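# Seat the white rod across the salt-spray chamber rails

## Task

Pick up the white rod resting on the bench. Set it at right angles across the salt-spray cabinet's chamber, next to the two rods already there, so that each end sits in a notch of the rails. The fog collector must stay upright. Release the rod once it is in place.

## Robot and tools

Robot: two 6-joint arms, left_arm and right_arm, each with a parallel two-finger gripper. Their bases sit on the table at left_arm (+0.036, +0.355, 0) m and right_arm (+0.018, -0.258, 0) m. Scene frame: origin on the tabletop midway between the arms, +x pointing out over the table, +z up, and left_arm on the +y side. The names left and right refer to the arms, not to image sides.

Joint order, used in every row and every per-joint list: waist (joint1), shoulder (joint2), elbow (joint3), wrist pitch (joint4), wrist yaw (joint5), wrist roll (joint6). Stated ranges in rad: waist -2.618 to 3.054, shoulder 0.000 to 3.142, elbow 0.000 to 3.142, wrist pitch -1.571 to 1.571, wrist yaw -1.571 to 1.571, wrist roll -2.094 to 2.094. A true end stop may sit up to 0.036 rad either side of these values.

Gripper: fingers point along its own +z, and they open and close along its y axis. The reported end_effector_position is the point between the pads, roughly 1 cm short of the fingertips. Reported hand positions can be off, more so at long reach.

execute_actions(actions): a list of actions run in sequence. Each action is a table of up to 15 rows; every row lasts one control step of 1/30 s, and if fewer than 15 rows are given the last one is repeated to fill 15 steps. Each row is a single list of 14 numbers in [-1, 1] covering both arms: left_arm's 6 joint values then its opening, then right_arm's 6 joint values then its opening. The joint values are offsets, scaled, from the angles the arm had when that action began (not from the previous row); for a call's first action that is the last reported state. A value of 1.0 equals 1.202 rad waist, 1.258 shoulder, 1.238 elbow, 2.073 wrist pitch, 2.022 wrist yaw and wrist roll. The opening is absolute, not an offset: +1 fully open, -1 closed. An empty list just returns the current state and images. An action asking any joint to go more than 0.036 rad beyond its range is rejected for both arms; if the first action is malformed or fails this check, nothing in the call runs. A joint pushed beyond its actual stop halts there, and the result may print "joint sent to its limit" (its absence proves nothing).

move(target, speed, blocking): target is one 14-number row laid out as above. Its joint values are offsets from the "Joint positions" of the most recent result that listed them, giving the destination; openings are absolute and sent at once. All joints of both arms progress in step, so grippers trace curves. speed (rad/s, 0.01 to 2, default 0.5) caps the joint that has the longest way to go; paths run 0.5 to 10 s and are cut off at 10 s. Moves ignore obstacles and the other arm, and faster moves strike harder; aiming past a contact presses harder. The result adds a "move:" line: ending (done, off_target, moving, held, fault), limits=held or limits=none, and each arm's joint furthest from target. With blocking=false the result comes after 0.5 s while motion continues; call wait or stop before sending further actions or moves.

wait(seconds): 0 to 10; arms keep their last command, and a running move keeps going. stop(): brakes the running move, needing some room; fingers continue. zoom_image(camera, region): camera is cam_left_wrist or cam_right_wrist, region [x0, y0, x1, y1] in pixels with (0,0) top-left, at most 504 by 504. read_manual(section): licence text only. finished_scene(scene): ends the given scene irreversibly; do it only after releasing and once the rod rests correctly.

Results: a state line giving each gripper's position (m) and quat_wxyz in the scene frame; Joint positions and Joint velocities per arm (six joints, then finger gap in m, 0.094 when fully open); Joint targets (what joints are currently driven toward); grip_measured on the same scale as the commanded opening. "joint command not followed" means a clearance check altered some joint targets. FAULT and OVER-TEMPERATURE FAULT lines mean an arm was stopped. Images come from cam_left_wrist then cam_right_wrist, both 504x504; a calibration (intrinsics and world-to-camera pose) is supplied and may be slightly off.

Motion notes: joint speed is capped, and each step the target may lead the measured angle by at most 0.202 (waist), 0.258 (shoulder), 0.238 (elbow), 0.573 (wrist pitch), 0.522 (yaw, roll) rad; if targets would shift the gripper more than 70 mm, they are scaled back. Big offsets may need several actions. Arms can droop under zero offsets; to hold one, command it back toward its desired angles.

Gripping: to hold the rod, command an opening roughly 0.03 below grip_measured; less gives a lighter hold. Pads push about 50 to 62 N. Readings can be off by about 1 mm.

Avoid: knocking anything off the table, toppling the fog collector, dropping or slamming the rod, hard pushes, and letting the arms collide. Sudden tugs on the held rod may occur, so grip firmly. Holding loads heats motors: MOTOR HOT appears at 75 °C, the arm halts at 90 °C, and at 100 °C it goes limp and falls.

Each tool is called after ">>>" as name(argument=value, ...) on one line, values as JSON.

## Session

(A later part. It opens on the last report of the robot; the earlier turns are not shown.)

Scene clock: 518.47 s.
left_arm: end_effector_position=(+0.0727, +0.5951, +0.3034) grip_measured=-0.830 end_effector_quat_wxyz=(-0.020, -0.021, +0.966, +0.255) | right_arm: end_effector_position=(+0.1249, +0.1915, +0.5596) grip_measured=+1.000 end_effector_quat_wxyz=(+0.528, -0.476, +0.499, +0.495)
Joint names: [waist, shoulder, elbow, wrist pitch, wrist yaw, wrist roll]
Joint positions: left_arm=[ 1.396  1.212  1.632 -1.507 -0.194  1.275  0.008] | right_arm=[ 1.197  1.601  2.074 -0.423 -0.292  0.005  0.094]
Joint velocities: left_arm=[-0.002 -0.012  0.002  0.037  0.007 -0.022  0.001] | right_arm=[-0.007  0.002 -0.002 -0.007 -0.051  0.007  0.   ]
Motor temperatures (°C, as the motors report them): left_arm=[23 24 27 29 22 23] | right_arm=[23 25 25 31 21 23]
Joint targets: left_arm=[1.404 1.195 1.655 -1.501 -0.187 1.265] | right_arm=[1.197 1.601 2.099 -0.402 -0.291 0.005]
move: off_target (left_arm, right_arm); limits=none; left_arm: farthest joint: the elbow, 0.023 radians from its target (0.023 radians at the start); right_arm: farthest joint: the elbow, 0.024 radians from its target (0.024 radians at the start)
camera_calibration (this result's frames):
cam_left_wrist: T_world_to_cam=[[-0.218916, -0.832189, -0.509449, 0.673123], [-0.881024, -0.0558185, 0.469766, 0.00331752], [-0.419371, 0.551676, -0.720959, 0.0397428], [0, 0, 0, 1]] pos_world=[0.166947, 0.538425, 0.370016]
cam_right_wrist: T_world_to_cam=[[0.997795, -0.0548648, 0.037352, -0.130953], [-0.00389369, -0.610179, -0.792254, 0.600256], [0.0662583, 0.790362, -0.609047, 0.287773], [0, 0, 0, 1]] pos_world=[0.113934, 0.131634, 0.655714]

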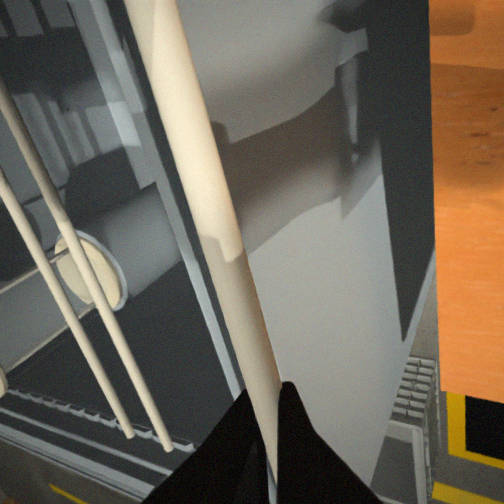

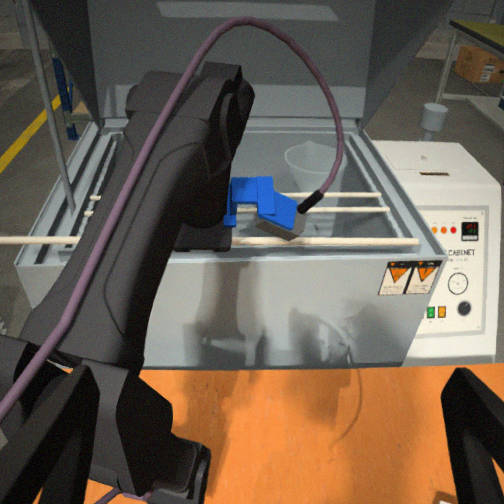

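>>> move(target=[-0.024,0.477,0.303,0.139,0.004,-0.016,-0.865, 0,0,0.02,0.01,0,0,1], speed=0.4)

Scene clock: 594.50 s.
left_arm: end_effector_position=(+0.1383, +0.7765, +0.2587) grip_measured=-0.830 end_effector_quat_wxyz=(-0.012, -0.021, +0.965, +0.263) | right_arm: end_effector_position=(+0.1249, +0.1915, +0.5596) grip_measured=+1.000 end_effector_quat_wxyz=(+0.528, -0.476, +0.499, +0.495)
Joint names: [waist, shoulder, elbow, wrist pitch, wrist yaw, wrist roll]
Joint positions: left_arm=[ 1.375  1.813  1.976 -1.236 -0.194  1.255  0.008] | right_arm=[ 1.197  1.601  2.074 -0.423 -0.292  0.005  0.094]
Joint velocities: left_arm=[-0.002  0.002 -0.007  0.11  -0.066  0.051  0.001] | right_arm=[-0.007 -0.017  0.002 -0.051 -0.037  0.037  0.   ]
Motor temperatures (°C, as the motors report them): left_arm=[23 25 28 29 22 23] | right_arm=[23 25 25 31 21 23]
Joint targets: left_arm=[1.368 1.812 2.007 -1.219 -0.186 1.243] | right_arm=[1.197 1.601 2.099 -0.402 -0.292 0.005]
move: off_target (left_arm, right_arm); limits=none; left_arm: farthest joint: the elbow, 0.031 radians from its target (0.375 radians at the start); right_arm: farthest joint: the elbow, 0.024 radians from its target (0.024 radians at the start)
camera_calibration (this result's frames):
cam_left_wrist: T_world_to_cam=[[-0.214538, -0.823412, -0.525325, 0.812325], [-0.887987, -0.0595568, 0.455996, 0.0996192], [-0.406759, 0.56431, -0.718402, -0.0772457], [0, 0, 0, 1]] pos_world=[0.231314, 0.718401, 0.325815]
cam_right_wrist: T_world_to_cam=[[0.997795, -0.0548648, 0.037352, -0.130953], [-0.00389369, -0.610179, -0.792254, 0.600256], [0.0662583, 0.790362, -0.609047, 0.287773], [0, 0, 0, 1]] pos_world=[0.113934, 0.131634, 0.655714]

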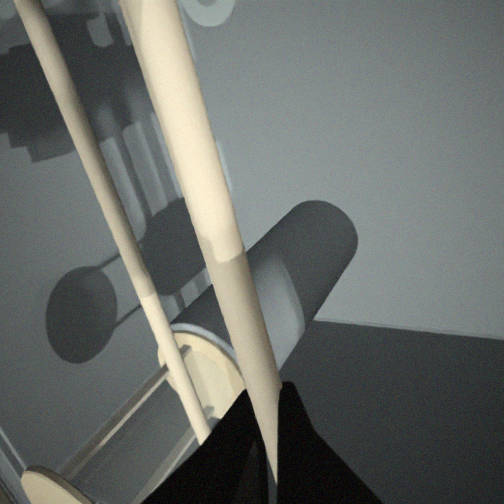

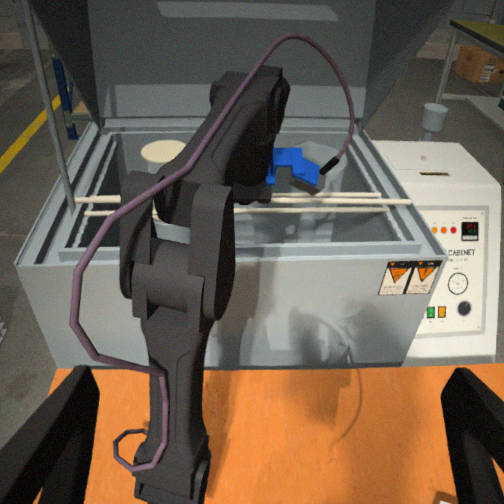

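>>> zoom_image(camera="cam_right_wrist", region=[310, 150, 450, 270])

>>> zoom_image(camera="cam_right_wrist", region=[30, 150, 170, 270])

Region (310, 150, 450, 270) of cam_right_wrist's 504x504 image, scaled by 3.600, with more detail than that image has; it fills the top 432 rows of this view, and the rest is white.

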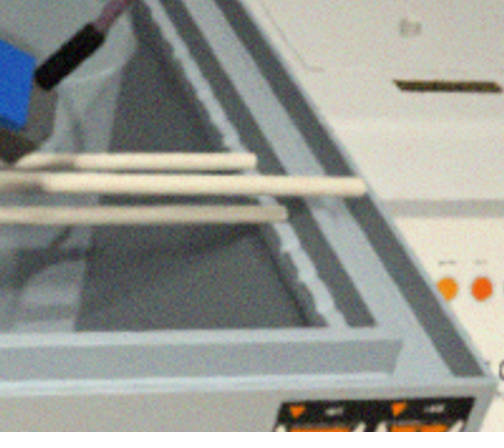

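Region (30, 150, 170, 270) of cam_right_wrist's 504x504 image, scaled by 3.600, with more detail than that image has; it fills the top 432 rows of this view, and the rest is white.

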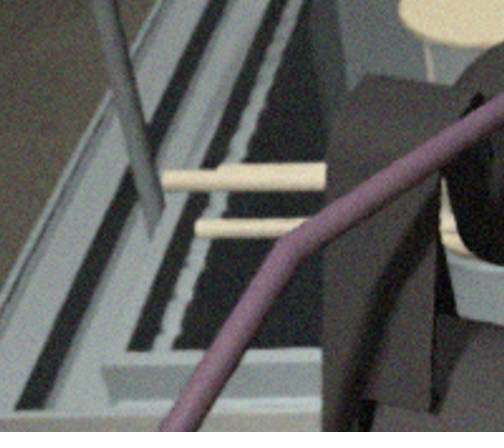

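>>> zoom_image(camera="cam_left_wrist", region=[0, 0, 252, 252])

>>> zoom_image(camera="cam_left_wrist", region=[60, 250, 312, 502])

Region (0, 0, 252, 252) of cam_left_wrist's 504x504 image, scaled by 2.000, with more detail than that image has.

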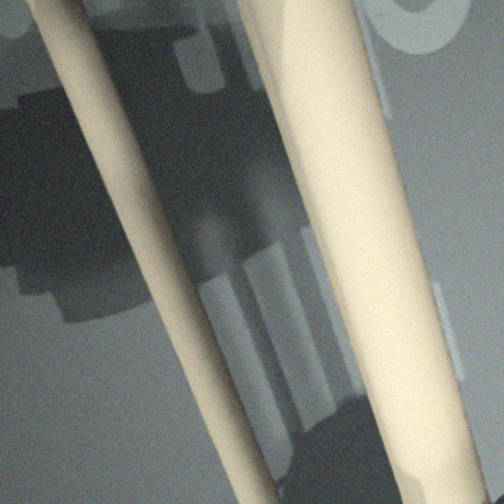

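Region (60, 250, 312, 502) of cam_left_wrist's 504x504 image, scaled by 2.000, with more detail than that image has.

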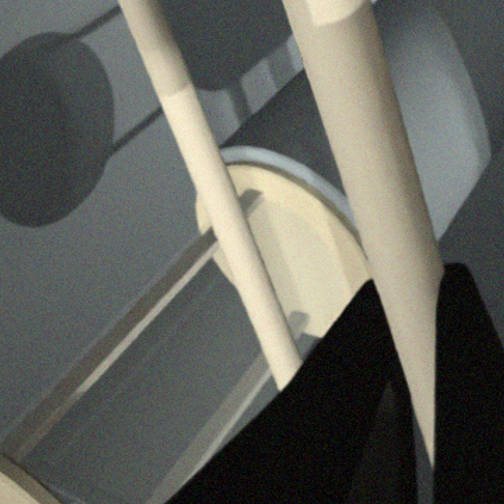

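>>> move(target=[0.0366,-0.0509,-0.156,0.0748,0.0208,0.0178,-0.865, 0,0,0.02,0.01,0,0,1], speed=0.2)

Scene clock: 689.73 s.
left_arm: end_effector_position=(+0.1282, +0.7798, +0.2207) grip_measured=-0.830 end_effector_quat_wxyz=(-0.010, -0.018, +0.968, +0.251) | right_arm: end_effector_position=(+0.1249, +0.1915, +0.5596) grip_measured=+1.000 end_effector_quat_wxyz=(+0.528, -0.476, +0.499, +0.495)
Joint names: [waist, shoulder, elbow, wrist pitch, wrist yaw, wrist roll]
Joint positions: left_arm=[ 1.413  1.781  1.789 -1.096 -0.163  1.289  0.008] | right_arm=[ 1.197  1.601  2.074 -0.423 -0.292  0.005  0.094]
Joint velocities: left_arm=[-0.007 -0.002 -0.007  0.022 -0.022 -0.022 -0.001] | right_arm=[-0.012 -0.017 -0.007  0.081 -0.007  0.007  0.   ]
Motor temperatures (°C, as the motors report them): left_arm=[23 31 31 30 22 23] | right_arm=[23 26 26 31 21 23]
Joint targets: left_arm=[1.420 1.748 1.783 -1.081 -0.152 1.291] | right_arm=[1.197 1.601 2.099 -0.402 -0.292 0.005]
move: off_target (left_arm, right_arm); limits=none; left_arm: farthest joint: the shoulder, 0.032 radians from its target (0.064 radians at the start); right_arm: farthest joint: the elbow, 0.024 radians from its target (0.024 radians at the start)
camera_calibration (this result's frames):
cam_left_wrist: T_world_to_cam=[[-0.218473, -0.834432, -0.505958, 0.797781], [-0.890131, -0.0420798, 0.453758, 0.0952826], [-0.39992, 0.549503, -0.73356, -0.0965312], [0, 0, 0, 1]] pos_world=[0.220503, 0.722748, 0.289597]
cam_right_wrist: T_world_to_cam=[[0.997795, -0.0548648, 0.037352, -0.130953], [-0.00389369, -0.610179, -0.792254, 0.600256], [0.0662583, 0.790362, -0.609047, 0.287773], [0, 0, 0, 1]] pos_world=[0.113934, 0.131634, 0.655714]

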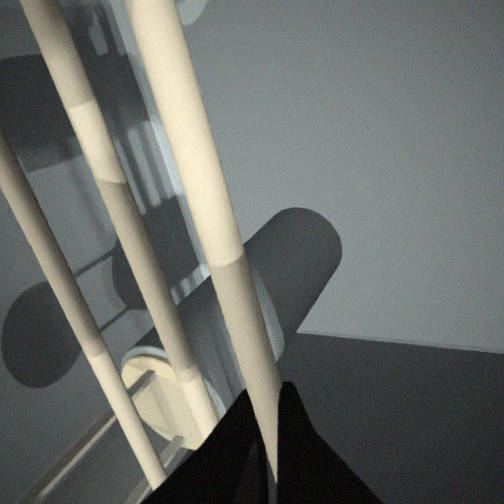

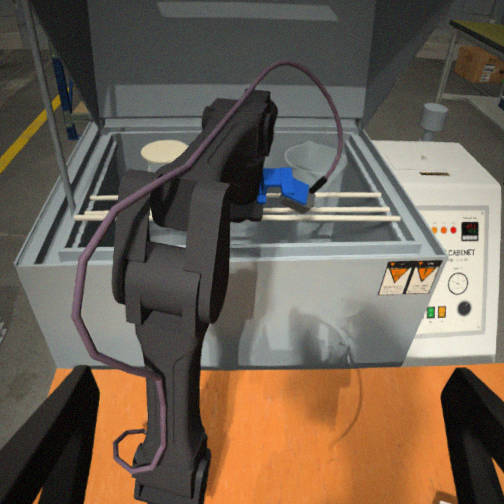

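>>> zoom_image(camera="cam_right_wrist", region=[320, 160, 440, 260])

>>> zoom_image(camera="cam_right_wrist", region=[40, 160, 160, 260])

Region (320, 160, 440, 260) of cam_right_wrist's 504x504 image, scaled by 4.200, with more detail than that image has.

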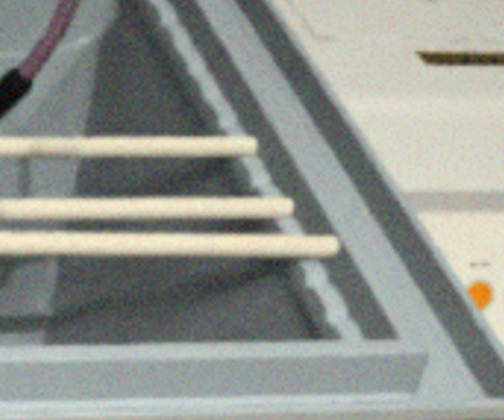

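Region (40, 160, 160, 260) of cam_right_wrist's 504x504 image, scaled by 4.200, with more detail than that image has.

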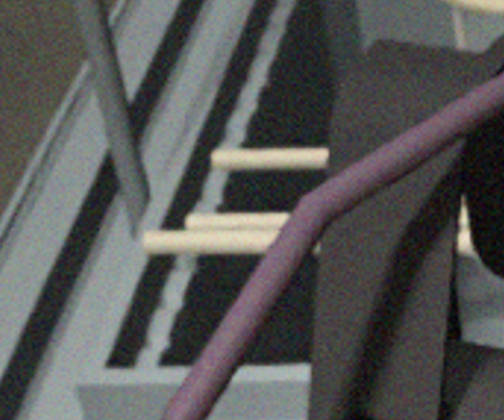

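>>> zoom_image(camera="cam_left_wrist", region=[0, 0, 252, 252])

>>> zoom_image(camera="cam_left_wrist", region=[60, 250, 312, 502])

Region (0, 0, 252, 252) of cam_left_wrist's 504x504 image, scaled by 2.000, with more detail than that image has.

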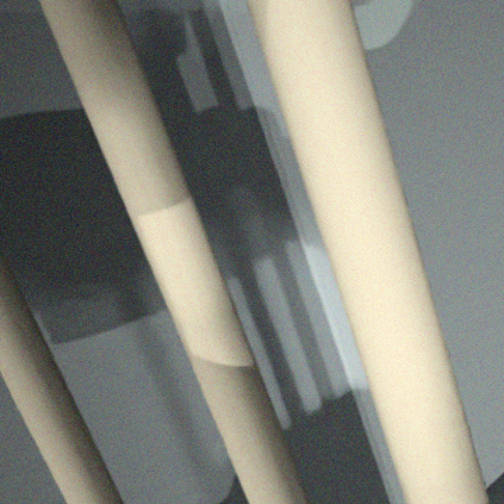

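Region (60, 250, 312, 502) of cam_left_wrist's 504x504 image, scaled by 2.000, with more detail than that image has.

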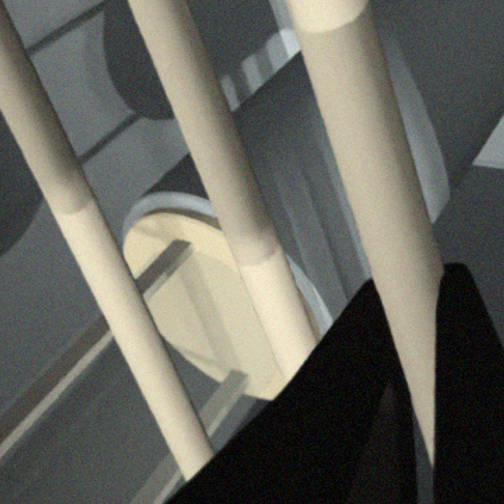

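>>> move(target=[0.0092,-0.035,-0.0485,0.028,0.0131,-0.0099,-0.865, 0,0,0.02,0.01,0,0,1], speed=0.1)

Scene clock: 771.13 s.
left_arm: end_effector_position=(+0.1285, +0.7801, +0.2057) grip_measured=-0.830 end_effector_quat_wxyz=(-0.006, -0.022, +0.970, +0.244) | right_arm: end_effector_position=(+0.1249, +0.1915, +0.5596) grip_measured=+1.000 end_effector_quat_wxyz=(+0.528, -0.476, +0.499, +0.495)
Joint names: [waist, shoulder, elbow, wrist pitch, wrist yaw, wrist roll]
Joint positions: left_arm=[ 1.416  1.781  1.735 -1.054 -0.153  1.281  0.008] | right_arm=[ 1.197  1.601  2.074 -0.423 -0.292  0.005  0.094]
Joint velocities: left_arm=[ 0.007 -0.002 -0.007  0.037  0.022  0.007 -0.   ] | right_arm=[-0.012  0.007 -0.007 -0.007 -0.007 -0.066  0.   ]
Motor temperatures (°C, as the motors report them): left_arm=[23 36 29 30 22 23] | right_arm=[23 26 26 31 21 23]
Joint targets: left_arm=[1.424 1.737 1.729 -1.038 -0.137 1.269] | right_arm=[1.197 1.601 2.099 -0.402 -0.292 0.005]
move: off_target (left_arm, right_arm); limits=none; left_arm: farthest joint: the shoulder, 0.044 radians from its target (0.044 radians at the start); right_arm: farthest joint: the elbow, 0.024 radians from its target (0.024 radians at the start)
camera_calibration (this result's frames):
cam_left_wrist: T_world_to_cam=[[-0.209053, -0.842698, -0.496143, 0.793698], [-0.893893, -0.0410646, 0.446395, 0.103639], [-0.39655, 0.536819, -0.744697, -0.0958343], [0, 0, 0, 1]] pos_world=[0.220564, 0.724549, 0.276156]
cam_right_wrist: T_world_to_cam=[[0.997795, -0.0548648, 0.037352, -0.130953], [-0.00389369, -0.610179, -0.792254, 0.600256], [0.0662583, 0.790362, -0.609047, 0.287773], [0, 0, 0, 1]] pos_world=[0.113934, 0.131634, 0.655714]

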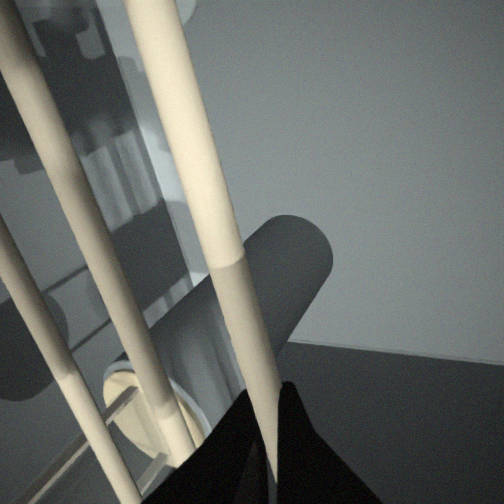

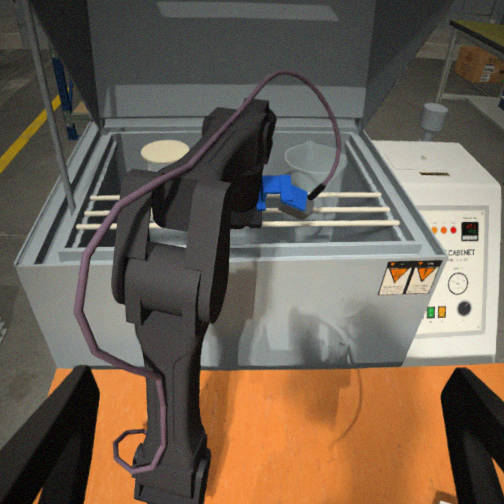

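>>> execute_actions(actions=[])

Scene clock: 788.73 s.
left_arm: end_effector_position=(+0.1286, +0.7801, +0.2057) grip_measured=-0.830 end_effector_quat_wxyz=(-0.006, -0.022, +0.970, +0.244) | right_arm: end_effector_position=(+0.1249, +0.1915, +0.5596) grip_measured=+1.000 end_effector_quat_wxyz=(+0.528, -0.476, +0.499, +0.495)
Joint names: [waist, shoulder, elbow, wrist pitch, wrist yaw, wrist roll]
Joint positions: left_arm=[ 1.416  1.781  1.735 -1.054 -0.153  1.281  0.008] | right_arm=[ 1.197  1.601  2.074 -0.423 -0.292  0.005  0.094]
Joint velocities: left_arm=[-0.002 -0.007 -0.007 -0.022  0.022 -0.037 -0.   ] | right_arm=[-0.007 -0.022 -0.012 -0.022  0.007 -0.066  0.   ]
Motor temperatures (°C, as the motors report them): left_arm=[23 37 29 30 22 23] | right_arm=[23 26 26 32 21 23]
Joint targets: left_arm=[1.424 1.737 1.729 -1.038 -0.137 1.269] | right_arm=[1.197 1.601 2.099 -0.402 -0.292 0.005]
camera_calibration (this result's frames):
cam_left_wrist: T_world_to_cam=[[-0.209036, -0.842708, -0.496132, 0.793699], [-0.894046, -0.0408681, 0.446107, 0.103627], [-0.396214, 0.536817, -0.744877, -0.0958125], [0, 0, 0, 1]] pos_world=[0.220597, 0.724526, 0.276182]
cam_right_wrist: T_world_to_cam=[[0.997795, -0.0548648, 0.037352, -0.130953], [-0.00389369, -0.610179, -0.792254, 0.600256], [0.0662583, 0.790362, -0.609047, 0.287773], [0, 0, 0, 1]] pos_world=[0.113934, 0.131634, 0.655714]

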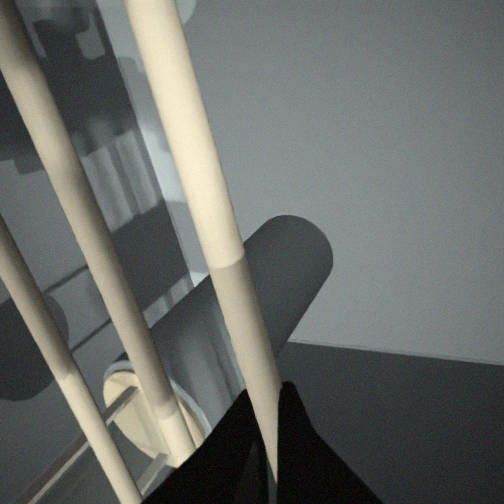

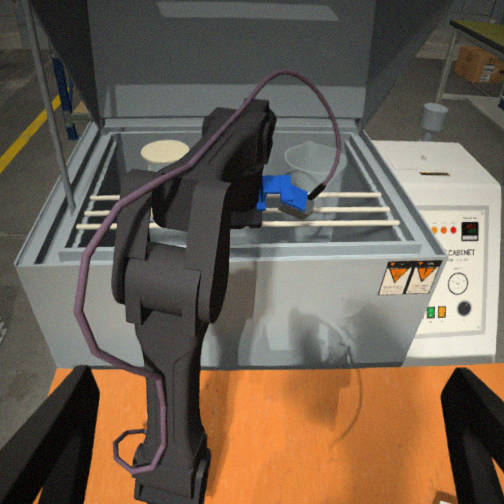

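>>> zoom_image(camera="cam_right_wrist", region=[320, 160, 440, 260])

>>> zoom_image(camera="cam_right_wrist", region=[40, 160, 160, 260])

Region (320, 160, 440, 260) of cam_right_wrist's 504x504 image, scaled by 4.200, with more detail than that image has.

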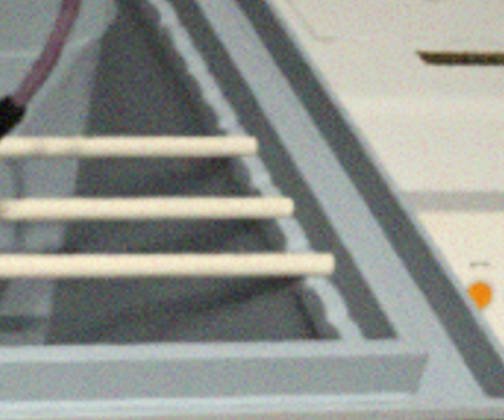

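Region (40, 160, 160, 260) of cam_right_wrist's 504x504 image, scaled by 4.200, with more detail than that image has.

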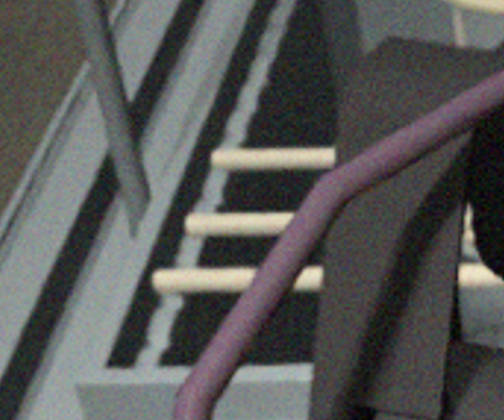

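>>> move(target=[0.0067,-0.035,-0.021,0.0164,0.008,-0.006,-0.865, 0,0,0.02,0.01,0,0,1], speed=0.06)

>>> zoom_image(camera="cam_right_wrist", region=[320, 160, 440, 260])

>>> zoom_image(camera="cam_right_wrist", region=[40, 160, 160, 260])

Scene clock: 810.67 s.
left_arm: end_effector_position=(+0.1291, +0.7805, +0.2007) grip_measured=-0.830 end_effector_quat_wxyz=(-0.005, -0.022, +0.970, +0.243) | right_arm: end_effector_position=(+0.1249, +0.1915, +0.5596) grip_measured=+1.000 end_effector_quat_wxyz=(+0.528, -0.476, +0.499, +0.495)
Joint names: [waist, shoulder, elbow, wrist pitch, wrist yaw, wrist roll]
Joint positions: left_arm=[ 1.416  1.781  1.715 -1.036 -0.151  1.281  0.008] | right_arm=[ 1.197  1.601  2.074 -0.423 -0.292  0.005  0.094]
Joint velocities: left_arm=[-0.017 -0.012 -0.007  0.007 -0.007  0.066  0.001] | right_arm=[-0.007 -0.002 -0.017  0.037 -0.007 -0.022  0.   ]
Motor temperatures (°C, as the motors report them): left_arm=[23 38 29 30 22 23] | right_arm=[23 26 26 32 21 23]
Joint targets: left_arm=[1.424 1.737 1.709 -1.019 -0.137 1.269] | right_arm=[1.197 1.601 2.099 -0.402 -0.292 0.005]
move: off_target (left_arm, right_arm); limits=none; left_arm: farthest joint: the shoulder, 0.044 radians from its target (0.044 radians at the start); right_arm: farthest joint: the elbow, 0.024 radians from its target (0.024 radians at the start)
camera_calibration (this result's frames):
cam_left_wrist: T_world_to_cam=[[-0.209147, -0.843498, -0.494741, 0.792077], [-0.894773, -0.0390368, 0.444812, 0.105268], [-0.394511, 0.535712, -0.746575, -0.0985392], [0, 0, 0, 1]] pos_world=[0.220977, 0.725013, 0.271482]
cam_right_wrist: T_world_to_cam=[[0.997795, -0.0548648, 0.037352, -0.130953], [-0.00389369, -0.610179, -0.792254, 0.600256], [0.0662583, 0.790362, -0.609047, 0.287773], [0, 0, 0, 1]] pos_world=[0.113934, 0.131634, 0.655714]

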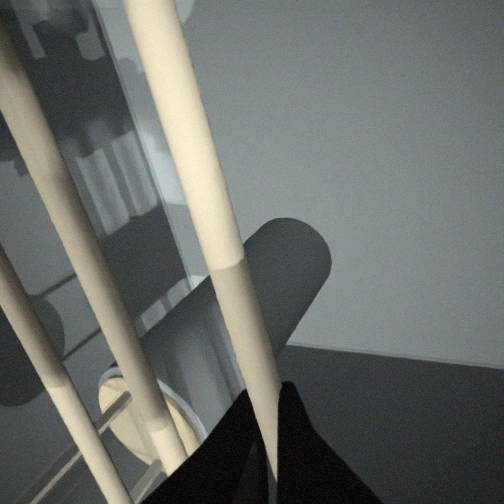

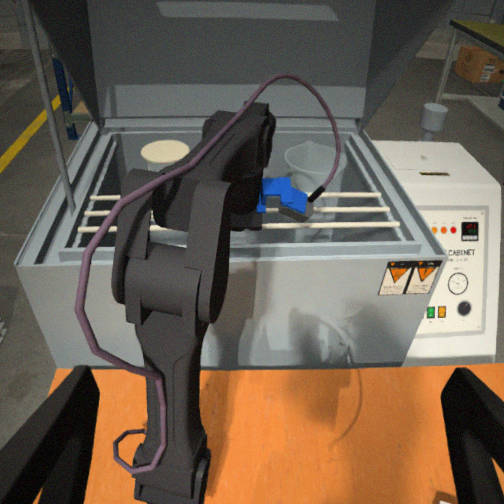

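Region (320, 160, 440, 260) of cam_right_wrist's 504x504 image, scaled by 4.200, with more detail than that image has.

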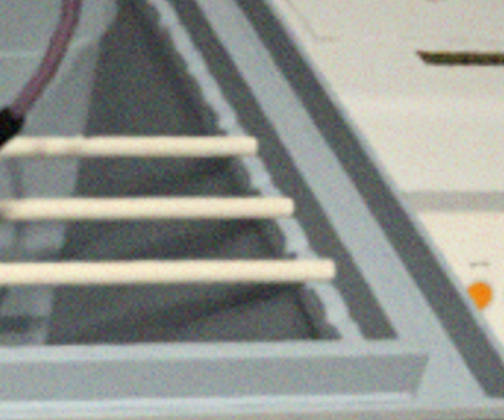

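Region (40, 160, 160, 260) of cam_right_wrist's 504x504 image, scaled by 4.200, with more detail than that image has.

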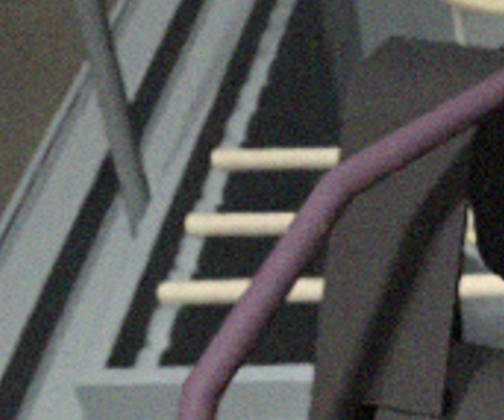

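>>> zoom_image(camera="cam_right_wrist", region=[370, 190, 420, 240])

>>> zoom_image(camera="cam_right_wrist", region=[60, 190, 110, 240])

Region (370, 190, 420, 240) of cam_right_wrist's 504x504 image, scaled by 10.080, with more detail than that image has.

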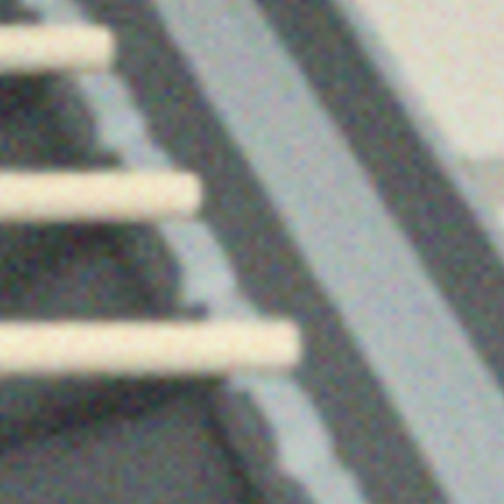

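Region (60, 190, 110, 240) of cam_right_wrist's 504x504 image, scaled by 10.080, with more detail than that image has.

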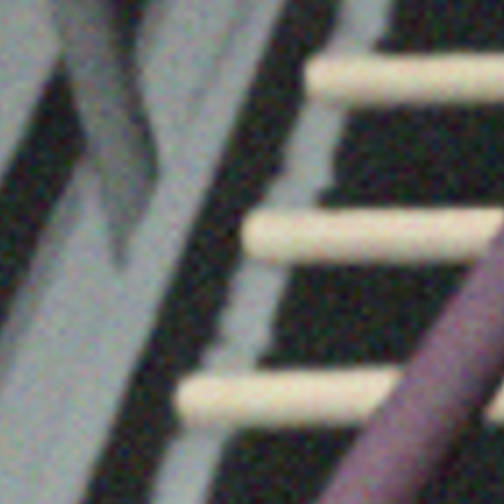

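>>> move(target=[0.0067,-0.035,-0.0125,0.0130,0.007,-0.006,-0.865, 0,0,0.02,0.01,0,0,1], speed=0.05)

>>> zoom_image(camera="cam_right_wrist", region=[370, 190, 420, 240])

>>> zoom_image(camera="cam_right_wrist", region=[60, 190, 110, 240])

Scene clock: 828.77 s.
left_arm: end_effector_position=(+0.1291, +0.7806, +0.2025) grip_measured=-0.830 end_effector_quat_wxyz=(-0.004, -0.022, +0.968, +0.248) | right_arm: end_effector_position=(+0.1249, +0.1915, +0.5596) grip_measured=+1.000 end_effector_quat_wxyz=(+0.528, -0.476, +0.499, +0.495)
Joint names: [waist, shoulder, elbow, wrist pitch, wrist yaw, wrist roll]
Joint positions: left_arm=[ 1.416  1.772  1.707 -1.026 -0.151  1.281  0.008] | right_arm=[ 1.197  1.601  2.074 -0.423 -0.292  0.005  0.094]
Joint velocities: left_arm=[-0.002 -0.002  0.002  0.007 -0.007 -0.066 -0.   ] | right_arm=[ 0.007  0.002 -0.002 -0.051  0.007 -0.051  0.   ]
Motor temperatures (°C, as the motors report them): left_arm=[23 39 29 30 22 23] | right_arm=[23 26 26 32 21 23]
Joint targets: left_arm=[1.424 1.737 1.700 -1.010 -0.137 1.269] | right_arm=[1.197 1.601 2.099 -0.402 -0.292 0.005]
move: off_target (left_arm, right_arm); limits=none; left_arm: farthest joint: the shoulder, 0.035 radians from its target (0.044 radians at the start); right_arm: farthest joint: the elbow, 0.024 radians from its target (0.024 radians at the start)
camera_calibration (this result's frames):
cam_left_wrist: T_world_to_cam=[[-0.207245, -0.838253, -0.504362, 0.790632], [-0.896196, -0.0440515, 0.441466, 0.109241], [-0.392278, 0.543499, -0.74211, -0.10446], [0, 0, 0, 1]] pos_world=[0.220779, 0.724336, 0.273017]
cam_right_wrist: T_world_to_cam=[[0.997795, -0.0548648, 0.037352, -0.130953], [-0.00389369, -0.610179, -0.792254, 0.600256], [0.0662583, 0.790362, -0.609047, 0.287773], [0, 0, 0, 1]] pos_world=[0.113934, 0.131634, 0.655714]

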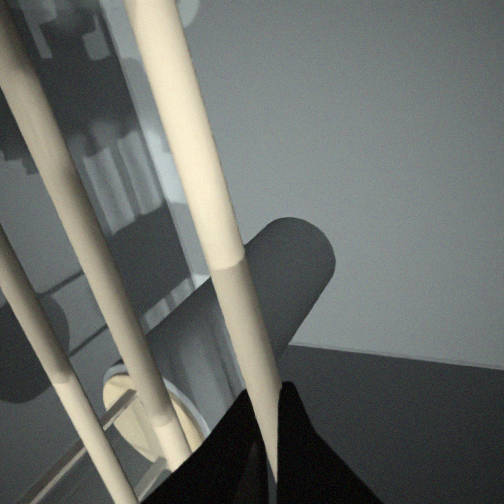

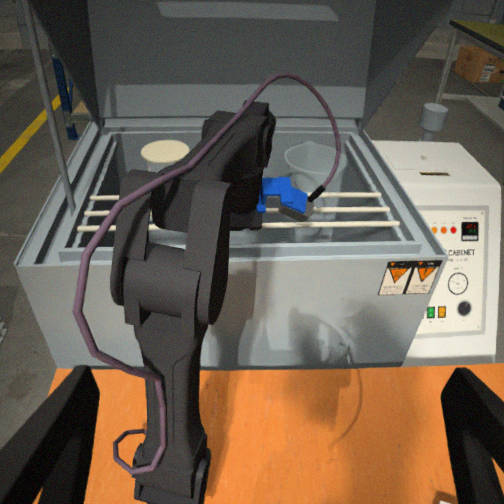

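Region (370, 190, 420, 240) of cam_right_wrist's 504x504 image, scaled by 10.080, with more detail than that image has.

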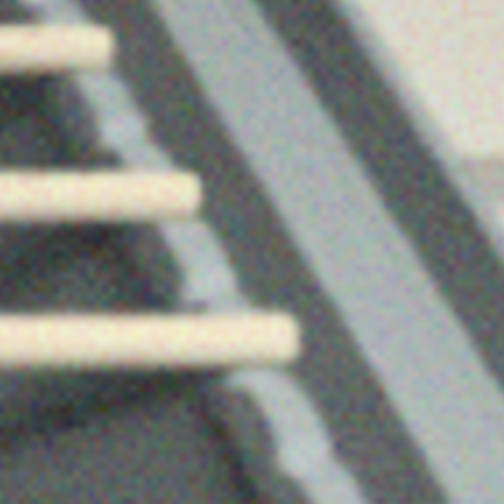

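Region (60, 190, 110, 240) of cam_right_wrist's 504x504 image, scaled by 10.080, with more detail than that image has.

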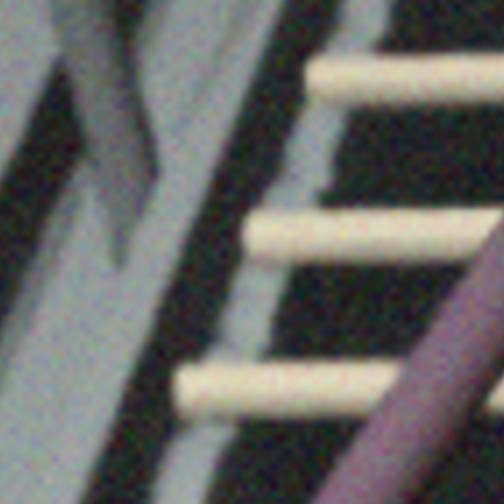

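>>> move(target=[0.0067,-0.027,-0.020,0.0164,0.007,-0.006,-0.865, 0,0,0.02,0.01,0,0,1], speed=0.05)

>>> zoom_image(camera="cam_right_wrist", region=[370, 190, 420, 240])

>>> zoom_image(camera="cam_right_wrist", region=[60, 190, 110, 240])

Scene clock: 838.00 s.
left_arm: end_effector_position=(+0.1291, +0.7804, +0.1985) grip_measured=-0.830 end_effector_quat_wxyz=(-0.004, -0.022, +0.969, +0.246) | right_arm: end_effector_position=(+0.1249, +0.1915, +0.5596) grip_measured=+1.000 end_effector_quat_wxyz=(+0.528, -0.476, +0.499, +0.495)
Joint names: [waist, shoulder, elbow, wrist pitch, wrist yaw, wrist roll]
Joint positions: left_arm=[ 1.416  1.772  1.692 -1.015 -0.15   1.281  0.008] | right_arm=[ 1.197  1.601  2.074 -0.423 -0.292  0.005  0.094]
Joint velocities: left_arm=[ 0.002  0.007  0.007 -0.051 -0.007  0.066 -0.001] | right_arm=[ 0.002 -0.002 -0.002 -0.022 -0.051  0.007  0.   ]
Motor temperatures (°C, as the motors report them): left_arm=[23 39 29 30 22 23] | right_arm=[23 26 26 32 21 23]
Joint targets: left_arm=[1.424 1.738 1.682 -0.991 -0.136 1.269] | right_arm=[1.197 1.601 2.099 -0.402 -0.292 0.005]
move: off_target (left_arm, right_arm); limits=none; left_arm: farthest joint: the shoulder, 0.034 radians from its target (0.034 radians at the start); right_arm: farthest joint: the elbow, 0.024 radians from its target (0.024 radians at the start)
camera_calibration (this result's frames):
cam_left_wrist: T_world_to_cam=[[-0.20776, -0.840107, -0.501055, 0.789255], [-0.895881, -0.042233, 0.442283, 0.109399], [-0.392726, 0.540774, -0.743861, -0.104805], [0, 0, 0, 1]] pos_world=[0.220824, 0.724354, 0.269115]
cam_right_wrist: T_world_to_cam=[[0.997795, -0.0548648, 0.037352, -0.130953], [-0.00389369, -0.610179, -0.792254, 0.600256], [0.0662583, 0.790362, -0.609047, 0.287773], [0, 0, 0, 1]] pos_world=[0.113934, 0.131634, 0.655714]

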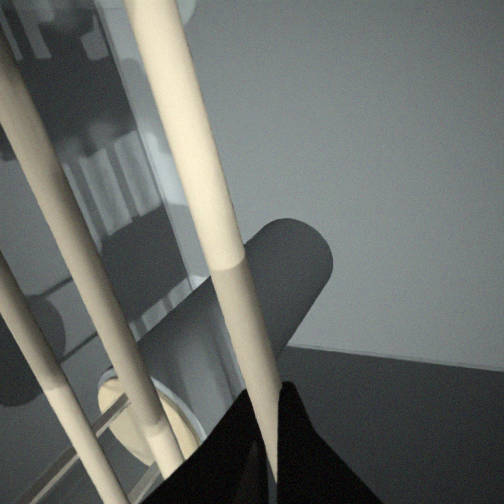

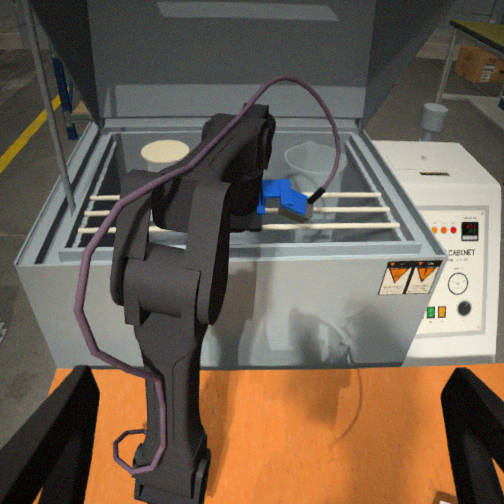

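Region (370, 190, 420, 240) of cam_right_wrist's 504x504 image, scaled by 10.080, with more detail than that image has.

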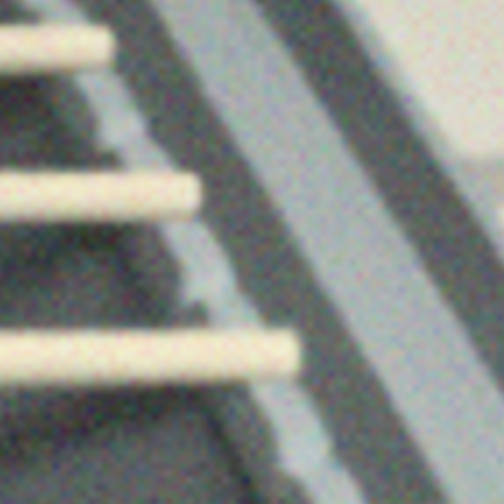

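Region (60, 190, 110, 240) of cam_right_wrist's 504x504 image, scaled by 10.080, with more detail than that image has.

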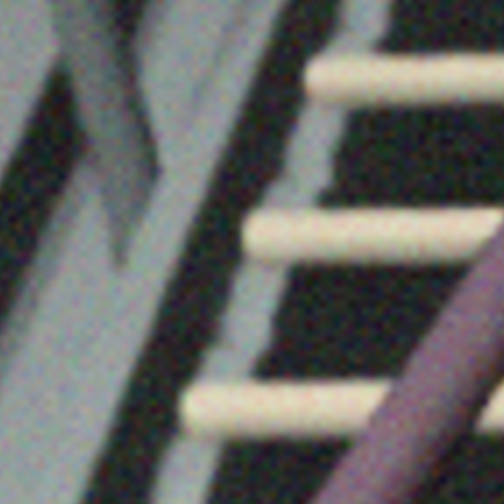

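>>> move(target=[0.0067,-0.027,-0.008,0.0116,0.007,-0.006,-0.6, 0,0,0.02,0.01,0,0,1], speed=0.05)

>>> zoom_image(camera="cam_right_wrist", region=[370, 190, 420, 240])

>>> zoom_image(camera="cam_right_wrist", region=[60, 190, 110, 240])

Scene clock: 857.03 s.
left_arm: end_effector_position=(+0.1302, +0.7839, +0.2004) grip_measured=-0.602 end_effector_quat_wxyz=(-0.001, -0.023, +0.967, +0.254) | right_arm: end_effector_position=(+0.1249, +0.1915, +0.5596) grip_measured=+1.000 end_effector_quat_wxyz=(+0.528, -0.476, +0.499, +0.495)
Joint names: [waist, shoulder, elbow, wrist pitch, wrist yaw, wrist roll]
Joint positions: left_arm=[ 1.416  1.772  1.692 -0.998 -0.15   1.281  0.019] | right_arm=[ 1.197  1.601  2.074 -0.423 -0.292  0.005  0.094]
Joint velocities: left_arm=[ 0.007  0.007 -0.012 -0.007 -0.022  0.051 -0.001] | right_arm=[-0.017  0.017 -0.017  0.007  0.037  0.007  0.   ]
Motor temperatures (°C, as the motors report them): left_arm=[23 39 29 31 22 23] | right_arm=[23 26 26 32 21 23]
Joint targets: left_arm=[1.424 1.738 1.682 -0.991 -0.136 1.269] | right_arm=[1.197 1.601 2.099 -0.402 -0.292 0.005]
move: off_target (left_arm, right_arm); limits=none; left_arm: farthest joint: the shoulder, 0.034 radians from its target (0.034 radians at the start); right_arm: farthest joint: the elbow, 0.024 radians from its target (0.024 radians at the start)
camera_calibration (this result's frames):
cam_left_wrist: T_world_to_cam=[[-0.205399, -0.831908, -0.5155, 0.789549], [-0.897923, -0.0493275, 0.437379, 0.116414], [-0.389287, 0.552716, -0.736858, -0.116091], [0, 0, 0, 1]] pos_world=[0.221511, 0.72674, 0.270553]
cam_right_wrist: T_world_to_cam=[[0.997795, -0.0548648, 0.037352, -0.130953], [-0.00389369, -0.610179, -0.792254, 0.600256], [0.0662583, 0.790362, -0.609047, 0.287773], [0, 0, 0, 1]] pos_world=[0.113934, 0.131634, 0.655714]

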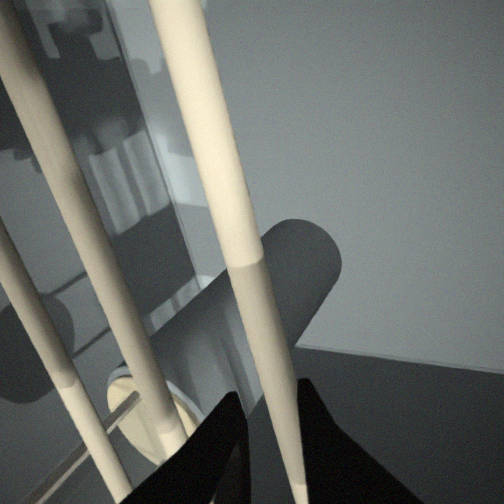

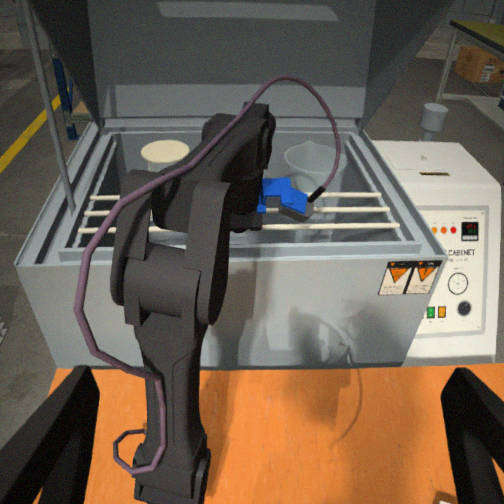

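Region (370, 190, 420, 240) of cam_right_wrist's 504x504 image, scaled by 10.080, with more detail than that image has.

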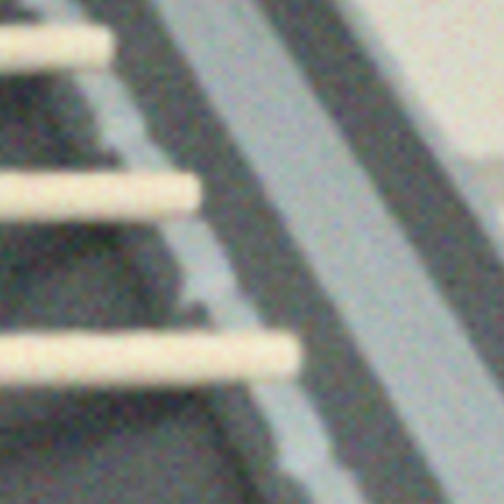

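Region (60, 190, 110, 240) of cam_right_wrist's 504x504 image, scaled by 10.080, with more detail than that image has.

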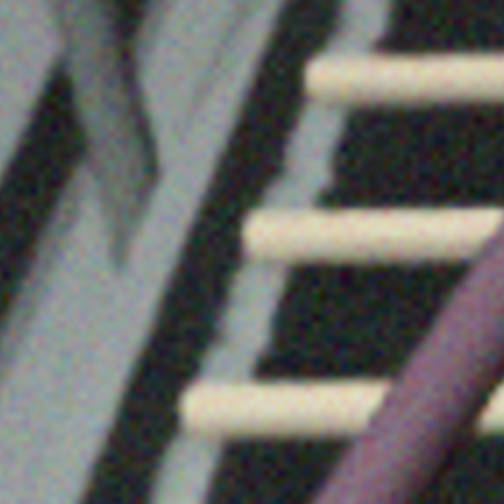

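>>> move(target=[0.0067,-0.078,0.085,-0.081,0.007,-0.006,-0.4, 0,0,0.02,0.01,0,0,1], speed=0.12)

Scene clock: 881.67 s.
left_arm: end_effector_position=(+0.1228, +0.7584, +0.2424) grip_measured=-0.402 end_effector_quat_wxyz=(-0.000, -0.023, +0.966, +0.257) | right_arm: end_effector_position=(+0.1249, +0.1915, +0.5596) grip_measured=+1.000 end_effector_quat_wxyz=(+0.528, -0.476, +0.499, +0.495)
Joint names: [waist, shoulder, elbow, wrist pitch, wrist yaw, wrist roll]
Joint positions: left_arm=[ 1.416  1.7    1.776 -1.147 -0.15   1.281  0.028] | right_arm=[ 1.197  1.601  2.074 -0.423 -0.292  0.005  0.094]
Joint velocities: left_arm=[-0.012 -0.002 -0.012  0.007  0.007  0.022  0.001] | right_arm=[ 0.007 -0.012 -0.002 -0.066 -0.007  0.051  0.   ]
Motor temperatures (°C, as the motors report them): left_arm=[23 39 29 30 22 23] | right_arm=[23 26 26 32 21 23]
Joint targets: left_arm=[1.424 1.674 1.797 -1.166 -0.136 1.269] | right_arm=[1.197 1.601 2.099 -0.402 -0.292 0.005]
move: off_target (left_arm, right_arm); limits=none; left_arm: farthest joint: the shoulder, 0.026 radians from its target (0.098 radians at the start); right_arm: farthest joint: the elbow, 0.024 radians from its target (0.024 radians at the start)
camera_calibration (this result's frames):
cam_left_wrist: T_world_to_cam=[[-0.204096, -0.828743, -0.521084, 0.787279], [-0.898772, -0.0523469, 0.435281, 0.0931075], [-0.388013, 0.557175, -0.734167, -0.0781135], [0, 0, 0, 1]] pos_world=[0.214054, 0.700849, 0.312363]
cam_right_wrist: T_world_to_cam=[[0.997795, -0.0548648, 0.037352, -0.130953], [-0.00389369, -0.610179, -0.792254, 0.600256], [0.0662583, 0.790362, -0.609047, 0.287773], [0, 0, 0, 1]] pos_world=[0.113934, 0.131634, 0.655714]

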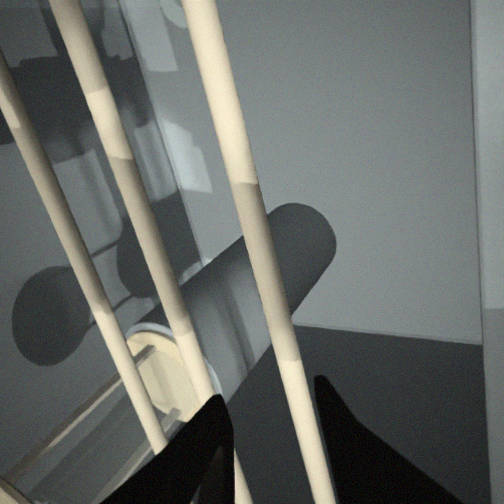

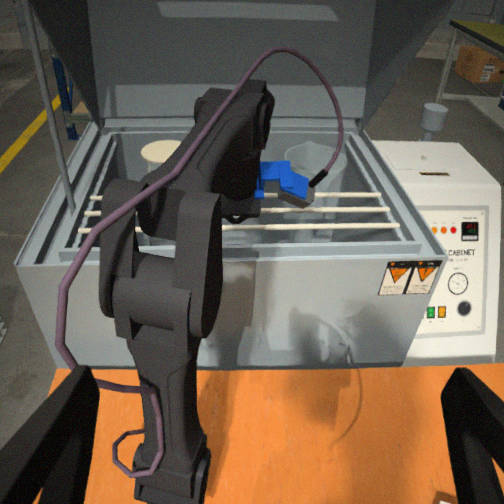

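>>> zoom_image(camera="cam_right_wrist", region=[370, 190, 420, 240])

>>> zoom_image(camera="cam_right_wrist", region=[60, 190, 110, 240])

Region (370, 190, 420, 240) of cam_right_wrist's 504x504 image, scaled by 10.080, with more detail than that image has.

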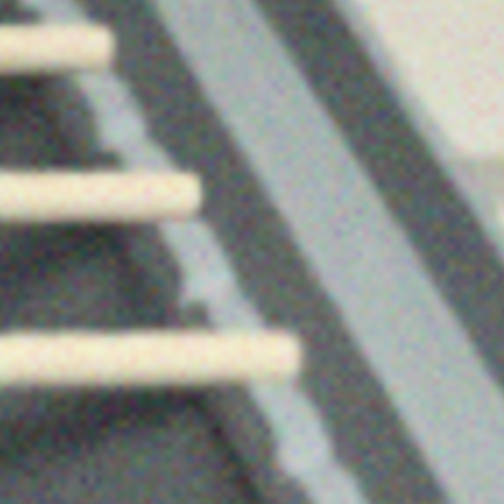

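Region (60, 190, 110, 240) of cam_right_wrist's 504x504 image, scaled by 10.080, with more detail than that image has.

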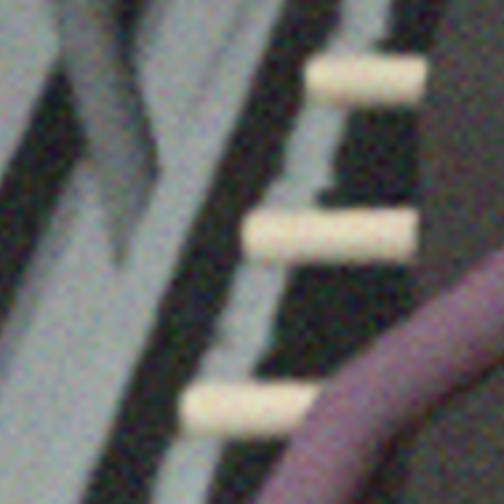

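>>> move(target=[0,-0.14,0.04,-0.06,0,0,0.2, 0,0,0.02,0.01,0,0,1], speed=0.3)

Scene clock: 898.77 s.
left_arm: end_effector_position=(+0.1108, +0.7167, +0.3004) grip_measured=+0.198 end_effector_quat_wxyz=(+0.012, -0.026, +0.954, +0.297) | right_arm: end_effector_position=(+0.1249, +0.1915, +0.5596) grip_measured=+1.000 end_effector_quat_wxyz=(+0.528, -0.476, +0.499, +0.495)
Joint names: [waist, shoulder, elbow, wrist pitch, wrist yaw, wrist roll]
Joint positions: left_arm=[ 1.416  1.54   1.809 -1.253 -0.15   1.281  0.056] | right_arm=[ 1.197  1.601  2.074 -0.423 -0.292  0.005  0.094]
Joint velocities: left_arm=[-0.017 -0.017 -0.002 -0.037 -0.007 -0.007 -0.001] | right_arm=[ 0.012 -0.002 -0.002 -0.022  0.066  0.022  0.   ]
Motor temperatures (°C, as the motors report them): left_arm=[23 38 31 30 22 23] | right_arm=[23 26 27 32 21 23]
Joint targets: left_arm=[1.416 1.524 1.826 -1.272 -0.150 1.281] | right_arm=[1.197 1.601 2.099 -0.402 -0.292 0.005]
move: off_target (right_arm); limits=none; left_arm: farthest joint: the wrist pitch, 0.018 radians from its target (0.123 radians at the start); right_arm: farthest joint: the elbow, 0.024 radians from its target (0.024 radians at the start)
camera_calibration (this result's frames):
cam_left_wrist: T_world_to_cam=[[-0.190555, -0.781712, -0.593814, 0.767129], [-0.909006, -0.0878952, 0.407409, 0.0899032], [-0.37067, 0.617414, -0.693832, -0.0742181], [0, 0, 0, 1]] pos_world=[0.200393, 0.653399, 0.367409]
cam_right_wrist: T_world_to_cam=[[0.997795, -0.0548648, 0.037352, -0.130953], [-0.00389369, -0.610179, -0.792254, 0.600256], [0.0662583, 0.790362, -0.609047, 0.287773], [0, 0, 0, 1]] pos_world=[0.113934, 0.131634, 0.655714]

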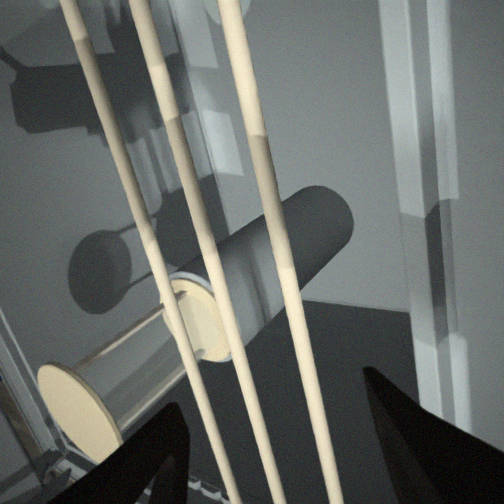

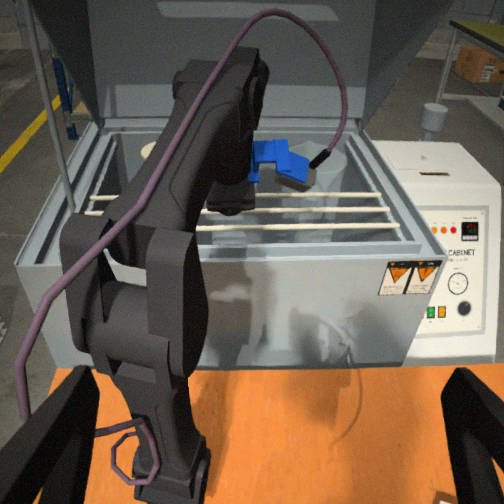

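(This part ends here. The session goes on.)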